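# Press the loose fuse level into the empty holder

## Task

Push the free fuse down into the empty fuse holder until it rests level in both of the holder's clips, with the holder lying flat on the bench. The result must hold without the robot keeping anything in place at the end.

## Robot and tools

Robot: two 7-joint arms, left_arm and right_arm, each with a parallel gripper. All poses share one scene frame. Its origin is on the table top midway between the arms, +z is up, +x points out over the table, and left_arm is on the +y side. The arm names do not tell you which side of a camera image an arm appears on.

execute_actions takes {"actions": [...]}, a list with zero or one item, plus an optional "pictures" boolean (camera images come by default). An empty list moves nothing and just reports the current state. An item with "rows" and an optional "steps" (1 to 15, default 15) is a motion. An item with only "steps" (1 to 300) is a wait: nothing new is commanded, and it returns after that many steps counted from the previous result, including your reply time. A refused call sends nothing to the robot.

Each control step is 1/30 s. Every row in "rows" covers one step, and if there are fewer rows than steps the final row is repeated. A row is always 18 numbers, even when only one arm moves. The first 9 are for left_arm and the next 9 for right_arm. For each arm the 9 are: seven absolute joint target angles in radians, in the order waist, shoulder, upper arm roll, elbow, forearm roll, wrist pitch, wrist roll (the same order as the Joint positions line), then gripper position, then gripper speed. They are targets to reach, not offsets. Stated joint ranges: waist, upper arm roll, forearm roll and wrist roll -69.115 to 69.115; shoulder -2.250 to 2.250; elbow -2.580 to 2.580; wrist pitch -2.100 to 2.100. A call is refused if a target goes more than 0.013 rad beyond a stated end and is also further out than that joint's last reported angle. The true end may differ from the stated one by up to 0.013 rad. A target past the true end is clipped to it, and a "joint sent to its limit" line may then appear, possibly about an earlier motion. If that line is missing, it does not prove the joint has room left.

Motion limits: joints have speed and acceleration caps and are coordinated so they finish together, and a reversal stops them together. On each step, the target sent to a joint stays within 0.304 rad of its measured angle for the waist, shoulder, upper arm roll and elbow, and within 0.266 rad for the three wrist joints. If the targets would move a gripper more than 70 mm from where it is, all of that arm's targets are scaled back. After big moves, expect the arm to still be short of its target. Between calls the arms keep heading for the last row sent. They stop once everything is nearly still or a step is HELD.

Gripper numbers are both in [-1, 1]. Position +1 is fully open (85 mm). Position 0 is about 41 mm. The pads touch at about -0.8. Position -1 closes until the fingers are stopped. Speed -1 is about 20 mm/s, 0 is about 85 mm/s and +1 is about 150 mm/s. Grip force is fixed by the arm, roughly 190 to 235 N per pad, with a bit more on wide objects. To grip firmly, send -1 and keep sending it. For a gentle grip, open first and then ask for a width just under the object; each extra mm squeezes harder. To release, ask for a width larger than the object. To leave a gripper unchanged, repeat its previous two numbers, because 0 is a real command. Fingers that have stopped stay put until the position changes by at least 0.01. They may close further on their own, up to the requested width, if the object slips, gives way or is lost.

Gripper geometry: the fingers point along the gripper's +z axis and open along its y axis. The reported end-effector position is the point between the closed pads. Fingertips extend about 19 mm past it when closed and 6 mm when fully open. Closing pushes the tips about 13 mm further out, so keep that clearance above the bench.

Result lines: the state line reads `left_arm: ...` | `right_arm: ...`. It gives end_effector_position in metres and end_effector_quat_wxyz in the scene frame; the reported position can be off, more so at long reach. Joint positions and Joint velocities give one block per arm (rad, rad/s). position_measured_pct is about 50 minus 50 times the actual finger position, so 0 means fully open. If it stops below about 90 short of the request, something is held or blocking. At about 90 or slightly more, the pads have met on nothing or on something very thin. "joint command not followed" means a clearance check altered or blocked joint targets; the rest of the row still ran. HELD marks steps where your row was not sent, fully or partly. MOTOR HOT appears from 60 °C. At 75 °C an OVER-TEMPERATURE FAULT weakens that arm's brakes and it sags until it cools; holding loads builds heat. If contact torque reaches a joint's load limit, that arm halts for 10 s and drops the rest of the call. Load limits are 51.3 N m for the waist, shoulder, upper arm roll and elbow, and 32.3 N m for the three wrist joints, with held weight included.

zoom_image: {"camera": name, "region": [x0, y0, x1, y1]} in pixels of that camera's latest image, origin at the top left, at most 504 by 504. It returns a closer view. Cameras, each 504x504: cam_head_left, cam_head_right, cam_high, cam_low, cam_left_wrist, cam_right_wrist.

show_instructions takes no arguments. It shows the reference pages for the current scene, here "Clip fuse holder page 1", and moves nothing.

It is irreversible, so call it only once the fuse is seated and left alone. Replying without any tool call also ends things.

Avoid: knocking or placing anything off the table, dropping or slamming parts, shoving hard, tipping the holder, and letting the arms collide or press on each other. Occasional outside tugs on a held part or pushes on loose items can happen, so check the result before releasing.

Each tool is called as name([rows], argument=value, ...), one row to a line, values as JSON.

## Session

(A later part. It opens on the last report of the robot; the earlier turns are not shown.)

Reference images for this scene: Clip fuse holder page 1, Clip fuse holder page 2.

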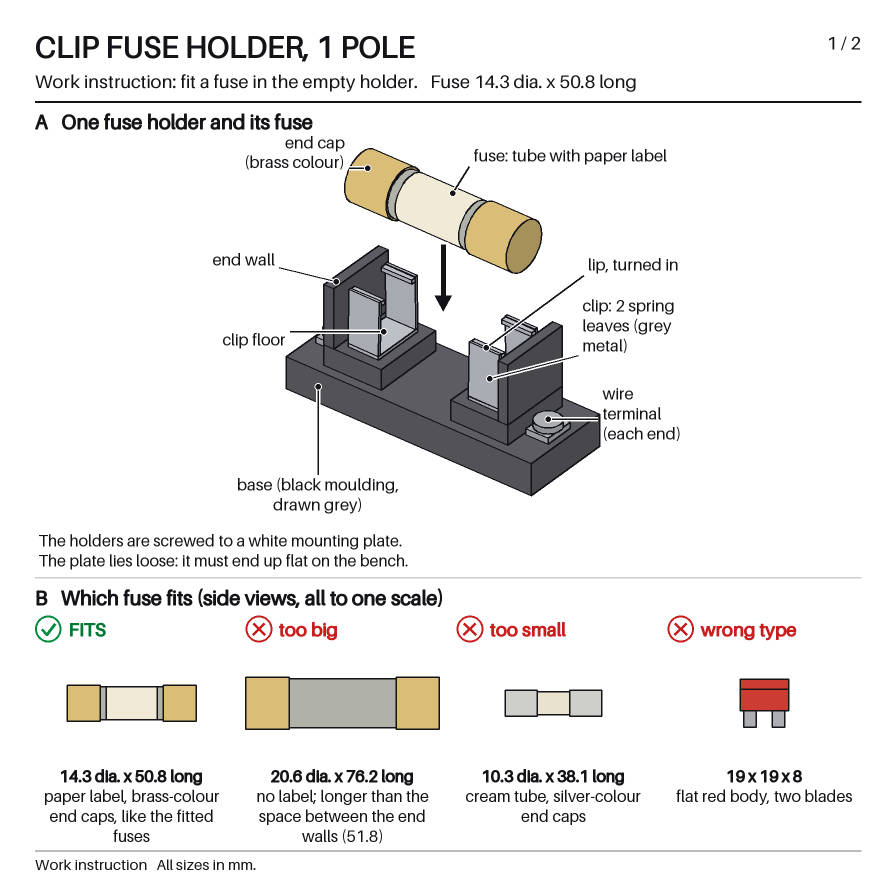

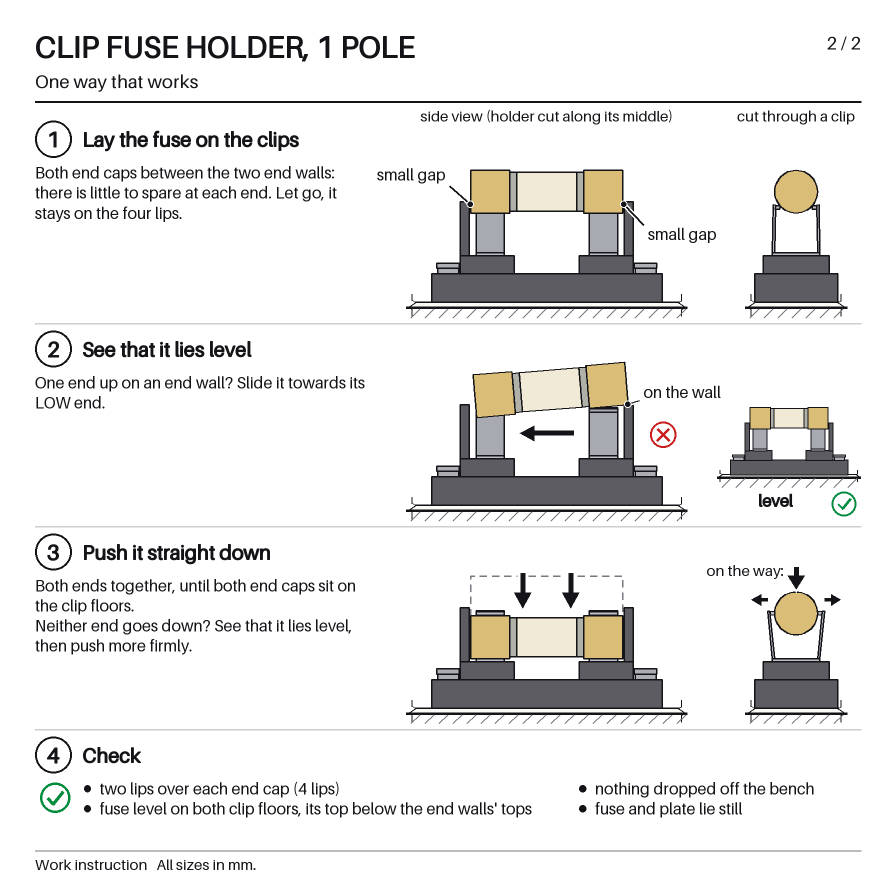

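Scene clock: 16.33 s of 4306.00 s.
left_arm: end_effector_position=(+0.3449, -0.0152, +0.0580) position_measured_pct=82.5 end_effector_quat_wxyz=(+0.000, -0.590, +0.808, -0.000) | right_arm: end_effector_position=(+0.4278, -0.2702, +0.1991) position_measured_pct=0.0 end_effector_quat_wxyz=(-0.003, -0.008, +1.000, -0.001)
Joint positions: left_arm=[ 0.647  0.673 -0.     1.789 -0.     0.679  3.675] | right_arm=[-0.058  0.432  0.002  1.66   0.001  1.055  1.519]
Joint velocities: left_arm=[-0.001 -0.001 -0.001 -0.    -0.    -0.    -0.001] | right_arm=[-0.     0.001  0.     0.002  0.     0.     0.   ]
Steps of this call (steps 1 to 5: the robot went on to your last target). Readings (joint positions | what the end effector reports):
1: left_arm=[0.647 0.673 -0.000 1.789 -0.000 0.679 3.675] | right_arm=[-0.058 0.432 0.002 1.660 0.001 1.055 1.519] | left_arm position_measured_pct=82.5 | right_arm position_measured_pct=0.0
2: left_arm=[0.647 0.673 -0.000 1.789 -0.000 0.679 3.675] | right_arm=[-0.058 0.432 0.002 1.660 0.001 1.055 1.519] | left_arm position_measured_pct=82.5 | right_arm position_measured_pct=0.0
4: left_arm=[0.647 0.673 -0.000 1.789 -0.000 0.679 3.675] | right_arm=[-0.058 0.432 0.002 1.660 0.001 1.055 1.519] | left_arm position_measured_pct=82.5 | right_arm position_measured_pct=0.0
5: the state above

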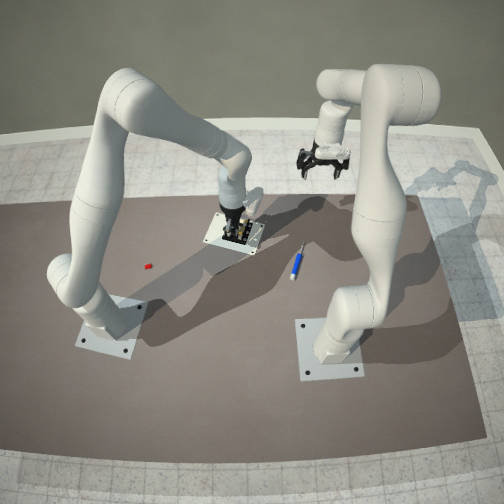

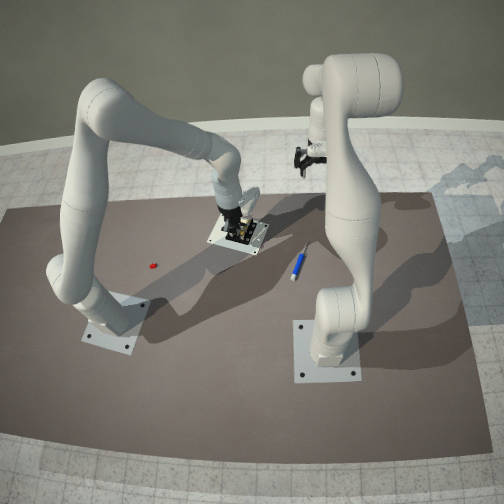

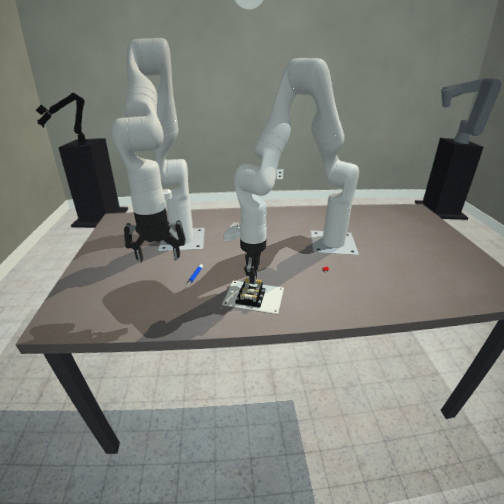

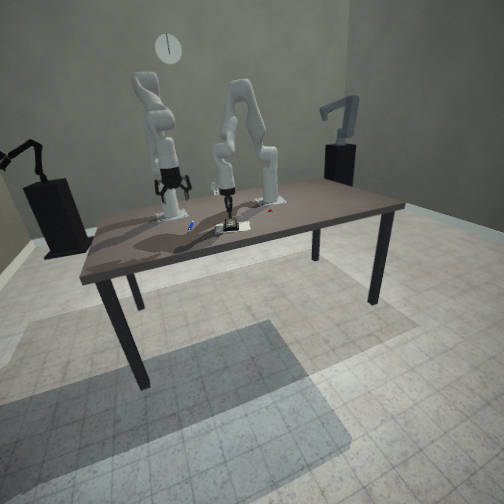

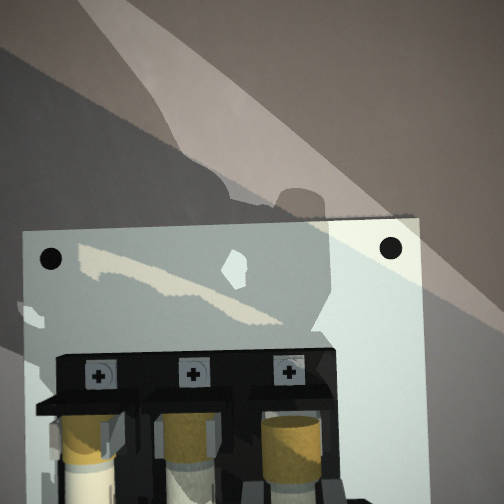

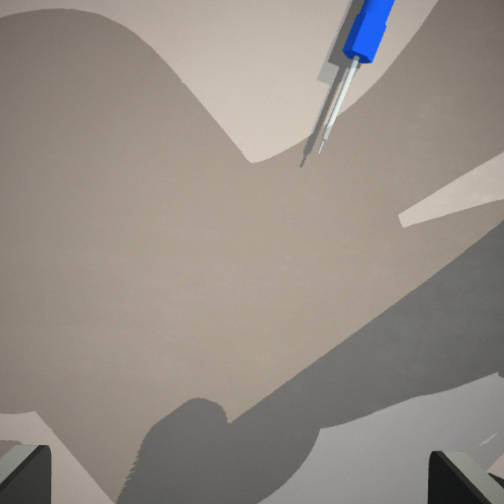

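execute_actions([
  {"rows": [[0.6487,0.6733,0,1.7885,0,0.6798,3.6765,-1,0,-0.058,0.432,0.002,1.66,0.001,1.055,1.519,1,0],[0.6487,0.6733,0,1.7885,0,0.6798,3.6765,-1,0,-0.058,0.432,0.002,1.66,0.001,1.055,1.519,1,0],[0.6487,0.6733,0,1.7885,0,0.6798,3.6765,-1,0,-0.058,0.432,0.002,1.66,0.001,1.055,1.519,1,0],[0.6487,0.6733,0,1.7885,0,0.6798,3.6765,-1,0,-0.058,0.432,0.002,1.66,0.001,1.055,1.519,1,0],[0.6487,0.6752,0,1.7891,0,0.6773,3.6765,-1,0,-0.058,0.432,0.002,1.66,0.001,1.055,1.519,1,0],[0.6487,0.6771,0,1.7897,0,0.6748,3.6765,-1,0,-0.058,0.432,0.002,1.66,0.001,1.055,1.519,1,0],[0.6487,0.679,0,1.7904,0,0.6722,3.6765,-1,0,-0.058,0.432,0.002,1.66,0.001,1.055,1.519,1,0],[0.6487,0.6809,0,1.791,0,0.6697,3.6765,-1,0,-0.058,0.432,0.002,1.66,0.001,1.055,1.519,1,0]], "steps": 15},
])

zoom_image(camera="cam_left_wrist", region=[150, 330, 400, 504])

zoom_image(camera="cam_high", region=[225, 265, 285, 310])

Scene clock: 18.00 s of 4306.00 s.
left_arm: end_effector_position=(+0.3445, -0.0158, +0.0540) position_measured_pct=82.5 end_effector_quat_wxyz=(+0.000, -0.590, +0.808, -0.000) | right_arm: end_effector_position=(+0.4278, -0.2702, +0.1991) position_measured_pct=0.0 end_effector_quat_wxyz=(-0.003, -0.008, +1.000, -0.001)
Joint positions: left_arm=[0.649 0.681 0.    1.791 0.    0.67  3.677] | right_arm=[-0.058  0.432  0.002  1.66   0.001  1.055  1.519]
Joint velocities: left_arm=[ 0.002  0.    -0.    -0.     0.001 -0.001  0.002] | right_arm=[ 0.001  0.001 -0.    -0.     0.    -0.     0.   ]
Steps of this call (steps 1 to 15: the robot went on to your last target; steps 16 to 35: nothing new was sent; steps 36 to 50: all 15 steps of this action). Readings (joint positions | what the end effector reports):
36: left_arm=[0.648 0.673 -0.000 1.789 -0.000 0.679 3.675] | right_arm=[-0.058 0.432 0.002 1.660 0.001 1.055 1.519] | left_arm position_measured_pct=82.5 | right_arm position_measured_pct=0.0
37: left_arm=[0.648 0.673 -0.000 1.789 -0.000 0.680 3.676] | right_arm=[-0.058 0.432 0.002 1.660 0.001 1.055 1.519] | left_arm position_measured_pct=82.5 | right_arm position_measured_pct=0.0
39: left_arm=[0.649 0.673 0.000 1.789 0.000 0.680 3.676] | right_arm=[-0.058 0.432 0.002 1.660 0.001 1.055 1.519] | left_arm position_measured_pct=82.5 | right_arm position_measured_pct=0.0
43: left_arm=[0.649 0.679 0.000 1.790 -0.000 0.673 3.676] | right_arm=[-0.058 0.432 0.002 1.660 0.001 1.055 1.519] | left_arm position_measured_pct=82.5 | right_arm position_measured_pct=0.0
50: the state above

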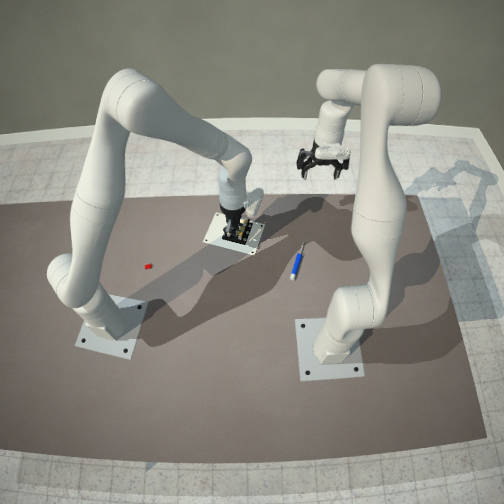

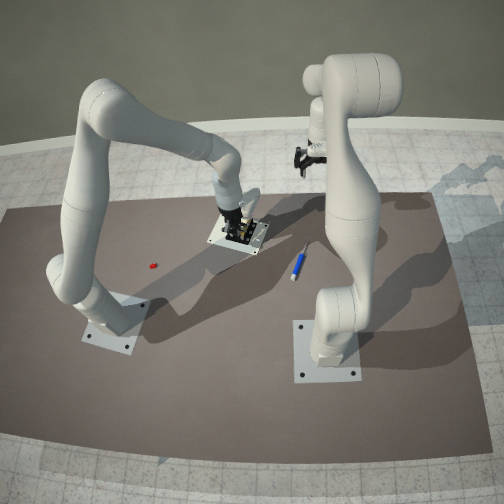

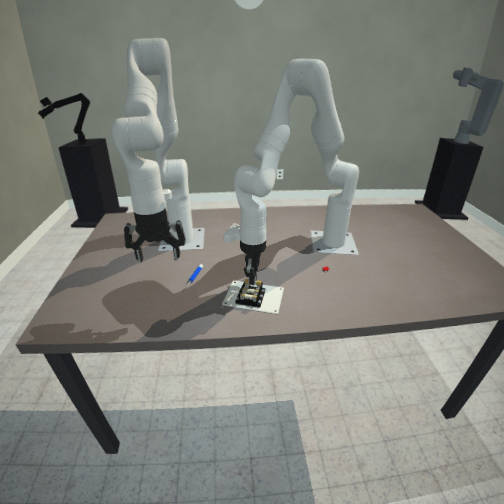

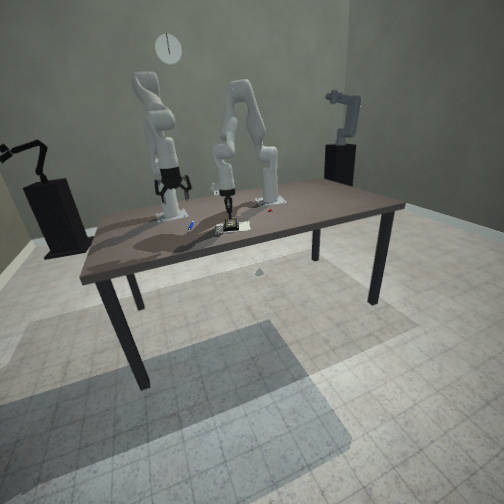

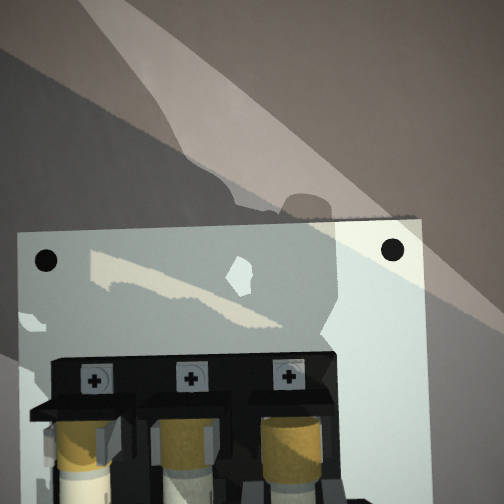

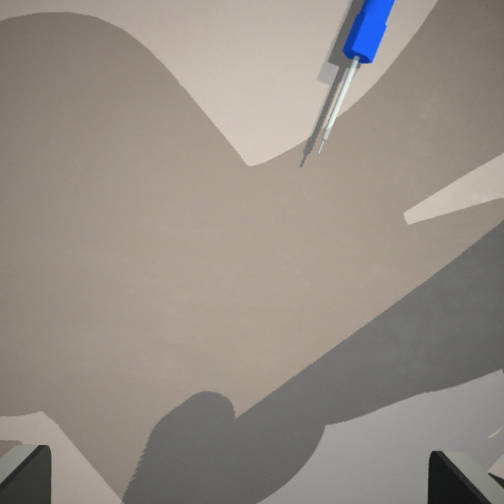

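Region (150, 330, 400, 504) of cam_left_wrist's 504x504 image, scaled by 2.016; it fills the top 351 rows of this view, and the rest is white.

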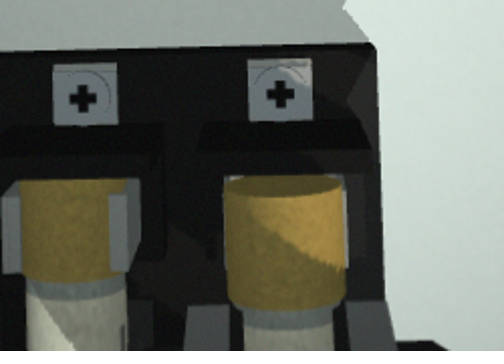

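Region (225, 265, 285, 310) of cam_high's 504x504 image, scaled by 8.400, with more detail than that image has; it fills the top 378 rows of this view, and the rest is white.

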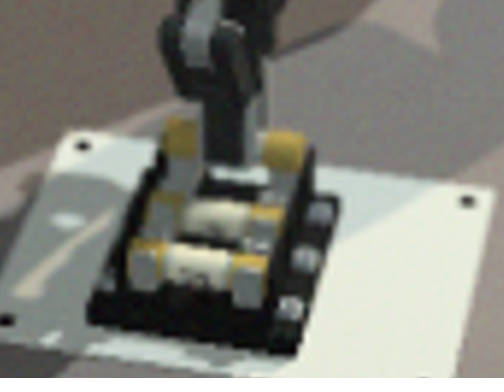

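execute_actions([
  {"rows": [[0.6487,0.6834,0,1.792,0,0.669,3.6765,-1,0,-0.058,0.432,0.002,1.66,0.001,1.055,1.519,1,0],[0.6487,0.6859,0,1.793,0,0.6684,3.6765,-1,0,-0.058,0.432,0.002,1.66,0.001,1.055,1.519,1,0],[0.6487,0.6884,0,1.794,0,0.6678,3.6765,-1,0,-0.058,0.432,0.002,1.66,0.001,1.055,1.519,1,0],[0.6487,0.6908,0,1.795,0,0.6672,3.6765,-1,0,-0.058,0.432,0.002,1.66,0.001,1.055,1.519,1,0],[0.6487,0.6928,0,1.7958,0,0.6666,3.6765,-1,0,-0.058,0.432,0.002,1.66,0.001,1.055,1.519,1,0],[0.6487,0.6948,0,1.7966,0,0.6659,3.6765,-1,0,-0.058,0.432,0.002,1.66,0.001,1.055,1.519,1,0],[0.6487,0.6973,0,1.7976,0,0.6647,3.6765,-1,0,-0.058,0.432,0.002,1.66,0.001,1.055,1.519,1,0],[0.6487,0.6997,0,1.7985,0,0.6634,3.6765,-1,0,-0.058,0.432,0.002,1.66,0.001,1.055,1.519,1,0],[0.6487,0.7017,0,1.7993,0,0.6622,3.6765,-1,0,-0.058,0.432,0.002,1.66,0.001,1.055,1.519,1,0],[0.6487,0.7036,0,1.8,0,0.6609,3.6765,-1,0,-0.058,0.432,0.002,1.66,0.001,1.055,1.519,1,0],[0.6487,0.7041,0,1.8001,0,0.6597,3.6765,-1,0,-0.058,0.432,0.002,1.66,0.001,1.055,1.519,1,0],[0.6487,0.7045,0,1.8002,0,0.6584,3.6765,-1,0,-0.058,0.432,0.002,1.66,0.001,1.055,1.519,1,0],[0.6487,0.705,0,1.8002,0,0.6571,3.6765,-1,0,-0.058,0.432,0.002,1.66,0.001,1.055,1.519,1,0],[0.6487,0.7055,0,1.8003,0,0.6558,3.6765,-1,0,-0.058,0.432,0.002,1.66,0.001,1.055,1.519,1,0],[0.6487,0.7058,0,1.8002,0,0.6545,3.6765,-1,0,-0.058,0.432,0.002,1.66,0.001,1.055,1.519,1,0]], "steps": 15},
], pictures=false)

execute_actions([
  {"rows": [[0.6487,0.706,0,1.8001,0,0.6533,3.6765,-1,0,-0.058,0.432,0.002,1.66,0.001,1.055,1.519,1,0],[0.6487,0.7062,0,1.8001,0,0.6514,3.6765,-1,0,-0.058,0.432,0.002,1.66,0.001,1.055,1.519,1,0],[0.6487,0.7063,0,1.8001,0,0.6495,3.6765,-1,0,-0.058,0.432,0.002,1.66,0.001,1.055,1.519,1,0],[0.6487,0.7067,0,1.8001,0,0.6477,3.6765,-1,0,-0.058,0.432,0.002,1.66,0.001,1.055,1.519,1,0],[0.6487,0.7071,0,1.8001,0,0.6458,3.6765,-1,0,-0.058,0.432,0.002,1.66,0.001,1.055,1.519,1,0],[0.6487,0.7076,0,1.8001,0,0.6439,3.6765,-1,0,-0.058,0.432,0.002,1.66,0.001,1.055,1.519,1,0],[0.6487,0.708,0,1.8002,0,0.642,3.6765,-1,0,-0.058,0.432,0.002,1.66,0.001,1.055,1.519,1,0],[0.6487,0.709,0,1.8004,0,0.6401,3.6765,-1,0,-0.058,0.432,0.002,1.66,0.001,1.055,1.519,1,0],[0.6487,0.7099,0,1.8006,0,0.6382,3.6765,-1,0,-0.058,0.432,0.002,1.66,0.001,1.055,1.519,1,0],[0.6487,0.711,0,1.8009,0,0.6368,3.6765,-1,0,-0.058,0.432,0.002,1.66,0.001,1.055,1.519,1,0],[0.6487,0.712,0,1.8012,0,0.6355,3.6765,-1,0,-0.058,0.432,0.002,1.66,0.001,1.055,1.519,1,0]], "steps": 15},
])

zoom_image(camera="cam_high", region=[225, 265, 285, 310])

Scene clock: 21.83 s of 4306.00 s.
left_arm: end_effector_position=(+0.3443, -0.0158, +0.0504) position_measured_pct=82.5 end_effector_quat_wxyz=(+0.000, -0.589, +0.808, -0.001) | right_arm: end_effector_position=(+0.4278, -0.2702, +0.1991) position_measured_pct=0.0 end_effector_quat_wxyz=(-0.003, -0.008, +1.000, -0.001)
Joint positions: left_arm=[ 0.649  0.687  0.     1.795 -0.     0.658  3.676] | right_arm=[-0.058  0.432  0.002  1.66   0.001  1.055  1.519]
Joint velocities: left_arm=[-0.001  0.012  0.002  0.009 -0.    -0.033  0.001] | right_arm=[-0.     0.001  0.    -0.001  0.    -0.    -0.001]
Steps of this call (steps 1 to 15: the robot went on to your last target; steps 16 to 90: nothing new was sent; then 0.33 s passed at rest; steps 91 to 105: all 15 steps of this action). Readings (joint positions | what the end effector reports):
91: left_arm=[0.649 0.682 0.000 1.791 0.000 0.670 3.677] | right_arm=[-0.058 0.432 0.002 1.660 0.001 1.055 1.519] | left_arm position_measured_pct=82.5 | right_arm position_measured_pct=0.0
92: left_arm=[0.649 0.683 -0.000 1.791 -0.000 0.669 3.676] | right_arm=[-0.058 0.432 0.002 1.660 0.001 1.055 1.519] | left_arm position_measured_pct=82.5 | right_arm position_measured_pct=0.0
94: left_arm=[0.649 0.684 0.000 1.791 -0.000 0.668 3.676] | right_arm=[-0.058 0.432 0.002 1.660 0.001 1.055 1.519] | left_arm position_measured_pct=82.5 | right_arm position_measured_pct=0.0
98: left_arm=[0.649 0.685 0.000 1.792 -0.000 0.666 3.676] | right_arm=[-0.058 0.432 0.002 1.660 0.001 1.055 1.519] | left_arm position_measured_pct=82.5 | right_arm position_measured_pct=0.0
105: the state above

Scene clock: 22.33 s of 4306.00 s.
left_arm: end_effector_position=(+0.3439, -0.0153, +0.0402) position_measured_pct=82.5 end_effector_quat_wxyz=(-0.000, -0.589, +0.808, +0.001) | right_arm: end_effector_position=(+0.4278, -0.2702, +0.1991) position_measured_pct=0.0 end_effector_quat_wxyz=(-0.003, -0.008, +1.000, -0.001)
Joint positions: left_arm=[ 0.649  0.707  0.     1.8   -0.     0.636  3.676] | right_arm=[-0.058  0.432  0.002  1.66   0.001  1.055  1.519]
Joint velocities: left_arm=[-0.002 -0.002  0.001 -0.    -0.002  0.001  0.001] | right_arm=[ 0.001  0.     0.     0.002 -0.     0.    -0.002]
Steps of this call (steps 1 to 15: all 15 steps of this action). Readings (joint positions | what the end effector reports):
1: left_arm=[0.649 0.687 0.000 1.795 -0.000 0.657 3.676] | right_arm=[-0.058 0.432 0.002 1.660 0.001 1.055 1.519] | left_arm position_measured_pct=82.5 | right_arm position_measured_pct=0.0
2: left_arm=[0.649 0.688 0.000 1.796 -0.000 0.656 3.676] | right_arm=[-0.058 0.432 0.002 1.660 0.001 1.055 1.519] | left_arm position_measured_pct=82.5 | right_arm position_measured_pct=0.0
4: left_arm=[0.649 0.690 0.000 1.797 -0.000 0.653 3.676] | right_arm=[-0.058 0.432 0.002 1.660 0.001 1.055 1.519] | left_arm position_measured_pct=82.5 | right_arm position_measured_pct=0.0
8: left_arm=[0.649 0.699 0.000 1.799 -0.000 0.643 3.676] | right_arm=[-0.058 0.432 0.002 1.660 0.001 1.055 1.519] | left_arm position_measured_pct=82.5 | right_arm position_measured_pct=0.0
15: the state above

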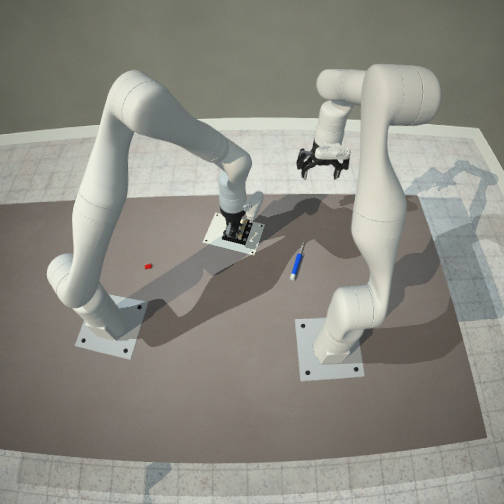

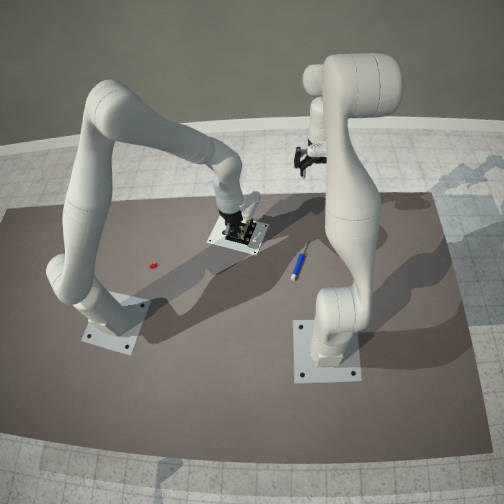

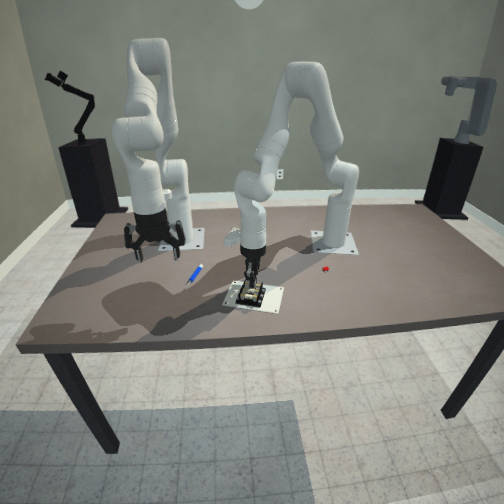

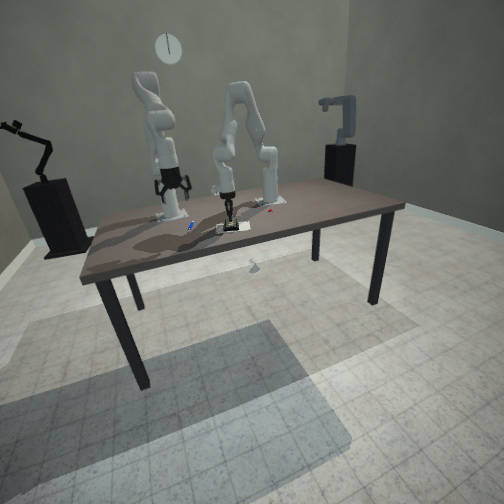

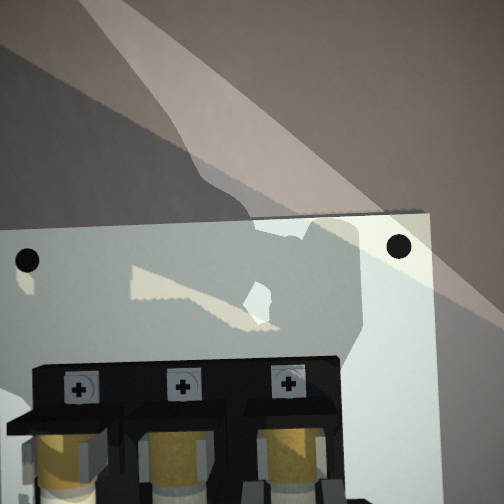

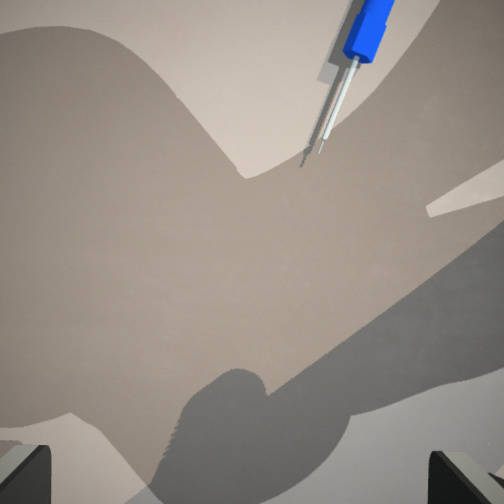

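Region (225, 265, 285, 310) of cam_high's 504x504 image, scaled by 8.400, with more detail than that image has; it fills the top 378 rows of this view, and the rest is white.

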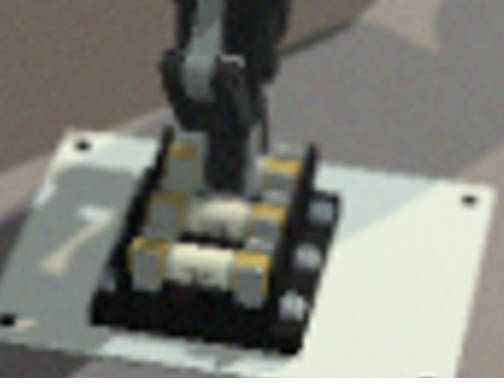

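execute_actions([
  {"rows": [[0.6487,0.7105,0,1.8008,0,0.636,3.6765,-0.42,-0.3,-0.058,0.432,0.002,1.66,0.001,1.055,1.519,1,0],[0.6487,0.709,0,1.8004,0,0.636,3.6765,-0.42,-0.3,-0.058,0.432,0.002,1.66,0.001,1.055,1.519,1,0],[0.6487,0.708,0,1.8002,0,0.636,3.6765,-0.42,-0.3,-0.058,0.432,0.002,1.66,0.001,1.055,1.519,1,0],[0.6487,0.7072,0,1.8,0,0.636,3.6765,-0.42,-0.3,-0.058,0.432,0.002,1.66,0.001,1.055,1.519,1,0]], "steps": 10},
], pictures=false)

execute_actions([
  {"rows": [[0.6487,0.655,0,1.783,0,0.705,3.6765,-0.42,-0.3,-0.058,0.432,0.002,1.66,0.001,1.055,1.519,1,0]], "steps": 15},
])

zoom_image(camera="cam_high", region=[225, 265, 285, 310])

Scene clock: 23.73 s of 4306.00 s.
left_arm: end_effector_position=(+0.3439, -0.0152, +0.0402) position_measured_pct=71.4 end_effector_quat_wxyz=(-0.000, -0.590, +0.808, +0.001) | right_arm: end_effector_position=(+0.4278, -0.2702, +0.1991) position_measured_pct=0.0 end_effector_quat_wxyz=(-0.003, -0.008, +1.000, -0.001)
Joint positions: left_arm=[ 0.649  0.707 -0.     1.8   -0.     0.636  3.677] | right_arm=[-0.058  0.432  0.002  1.66   0.001  1.055  1.519]
Joint velocities: left_arm=[-0.     0.     0.001 -0.     0.    -0.     0.001] | right_arm=[ 0.001 -0.001 -0.    -0.     0.    -0.001  0.   ]
Steps of this call (steps 1 to 15: the robot went on to your last target; steps 16 to 32: nothing new was sent; steps 33 to 42: all 10 steps of this action). Readings (joint positions | what the end effector reports):
33: left_arm=[0.649 0.707 0.000 1.800 -0.000 0.636 3.676] | right_arm=[-0.058 0.432 0.002 1.660 0.001 1.055 1.519] | left_arm position_measured_pct=82.5 | right_arm position_measured_pct=0.0
34: left_arm=[0.649 0.707 0.000 1.800 -0.000 0.636 3.676] | right_arm=[-0.058 0.432 0.002 1.660 0.001 1.055 1.519] | left_arm position_measured_pct=82.5 | right_arm position_measured_pct=0.0
36: left_arm=[0.649 0.707 0.000 1.800 0.000 0.636 3.676] | right_arm=[-0.058 0.432 0.002 1.660 0.001 1.055 1.519] | left_arm position_measured_pct=78.6 | right_arm position_measured_pct=0.0
40: left_arm=[0.649 0.707 -0.000 1.800 -0.000 0.636 3.676] | right_arm=[-0.058 0.432 0.002 1.660 0.001 1.055 1.519] | left_arm position_measured_pct=71.8 | right_arm position_measured_pct=0.0
42: the state above

Scene clock: 24.23 s of 4306.00 s.
left_arm: end_effector_position=(+0.3440, -0.0152, +0.0674) position_measured_pct=71.0 end_effector_quat_wxyz=(-0.000, -0.590, +0.808, +0.001) | right_arm: end_effector_position=(+0.4278, -0.2702, +0.1991) position_measured_pct=0.0 end_effector_quat_wxyz=(-0.003, -0.008, +1.000, -0.001)
Joint positions: left_arm=[0.649 0.655 0.    1.783 0.    0.705 3.677] | right_arm=[-0.058  0.432  0.002  1.66   0.001  1.055  1.519]
Joint velocities: left_arm=[ 0.001 -0.001 -0.002 -0.     0.001  0.001  0.   ] | right_arm=[-0.001 -0.     0.     0.002  0.    -0.     0.   ]
Steps of this call (steps 1 to 15: all 15 steps of this action). Readings (joint positions | what the end effector reports):
1: left_arm=[0.649 0.706 -0.000 1.800 0.000 0.637 3.677] | right_arm=[-0.058 0.432 0.002 1.660 0.001 1.055 1.519] | left_arm position_measured_pct=71.0 | right_arm position_measured_pct=0.0
2: left_arm=[0.649 0.700 -0.000 1.798 -0.000 0.644 3.676] | right_arm=[-0.058 0.432 0.002 1.660 0.001 1.055 1.519] | left_arm position_measured_pct=71.0 | right_arm position_measured_pct=0.0
4: left_arm=[0.649 0.673 -0.000 1.791 -0.000 0.677 3.676] | right_arm=[-0.058 0.432 0.002 1.660 0.001 1.055 1.519] | left_arm position_measured_pct=71.0 | right_arm position_measured_pct=0.0
8: left_arm=[0.649 0.657 0.000 1.783 0.000 0.704 3.677] | right_arm=[-0.058 0.432 0.002 1.660 0.001 1.055 1.519] | left_arm position_measured_pct=71.0 | right_arm position_measured_pct=0.0
15: the state above

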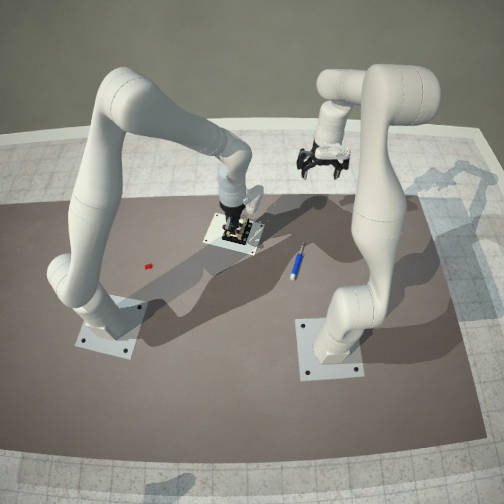

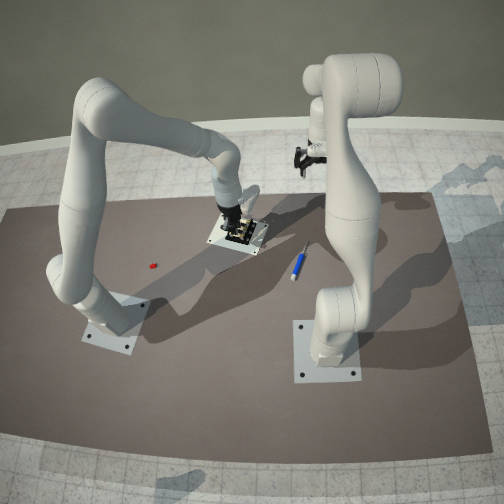

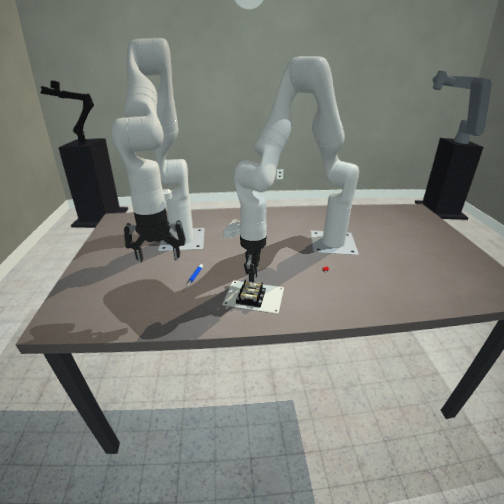

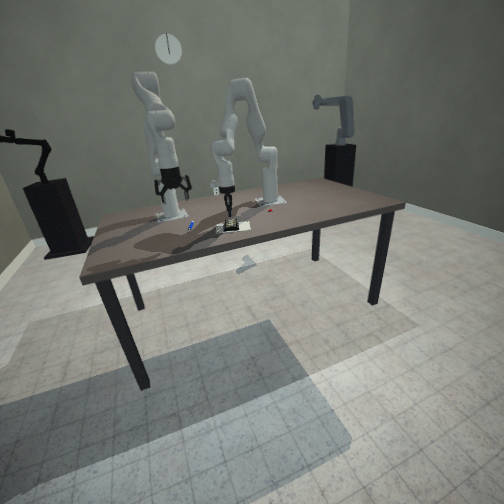

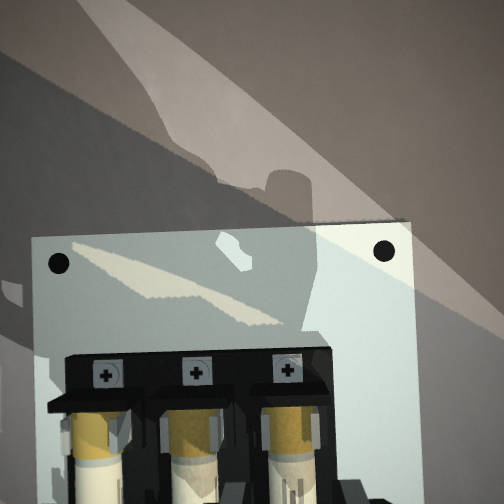

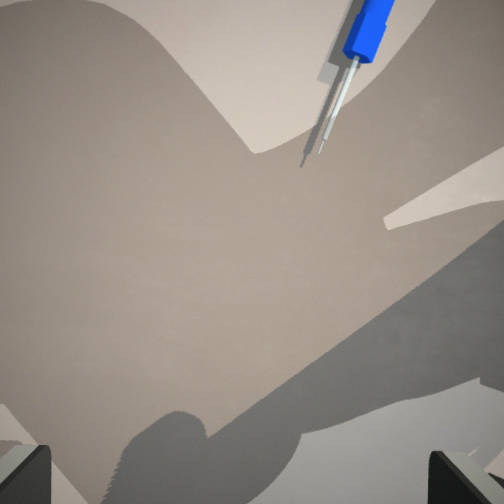

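Region (225, 265, 285, 310) of cam_high's 504x504 image, scaled by 8.400, with more detail than that image has; it fills the top 378 rows of this view, and the rest is white.

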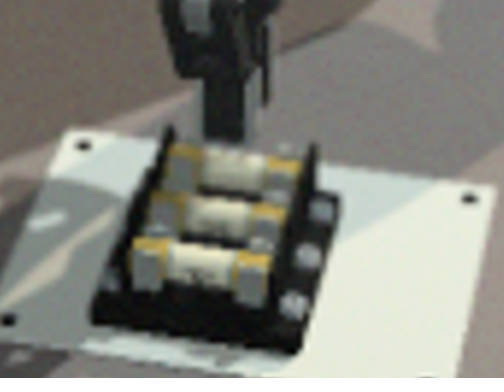

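finished_scene(scene=2)

The scene is finished: the task was done.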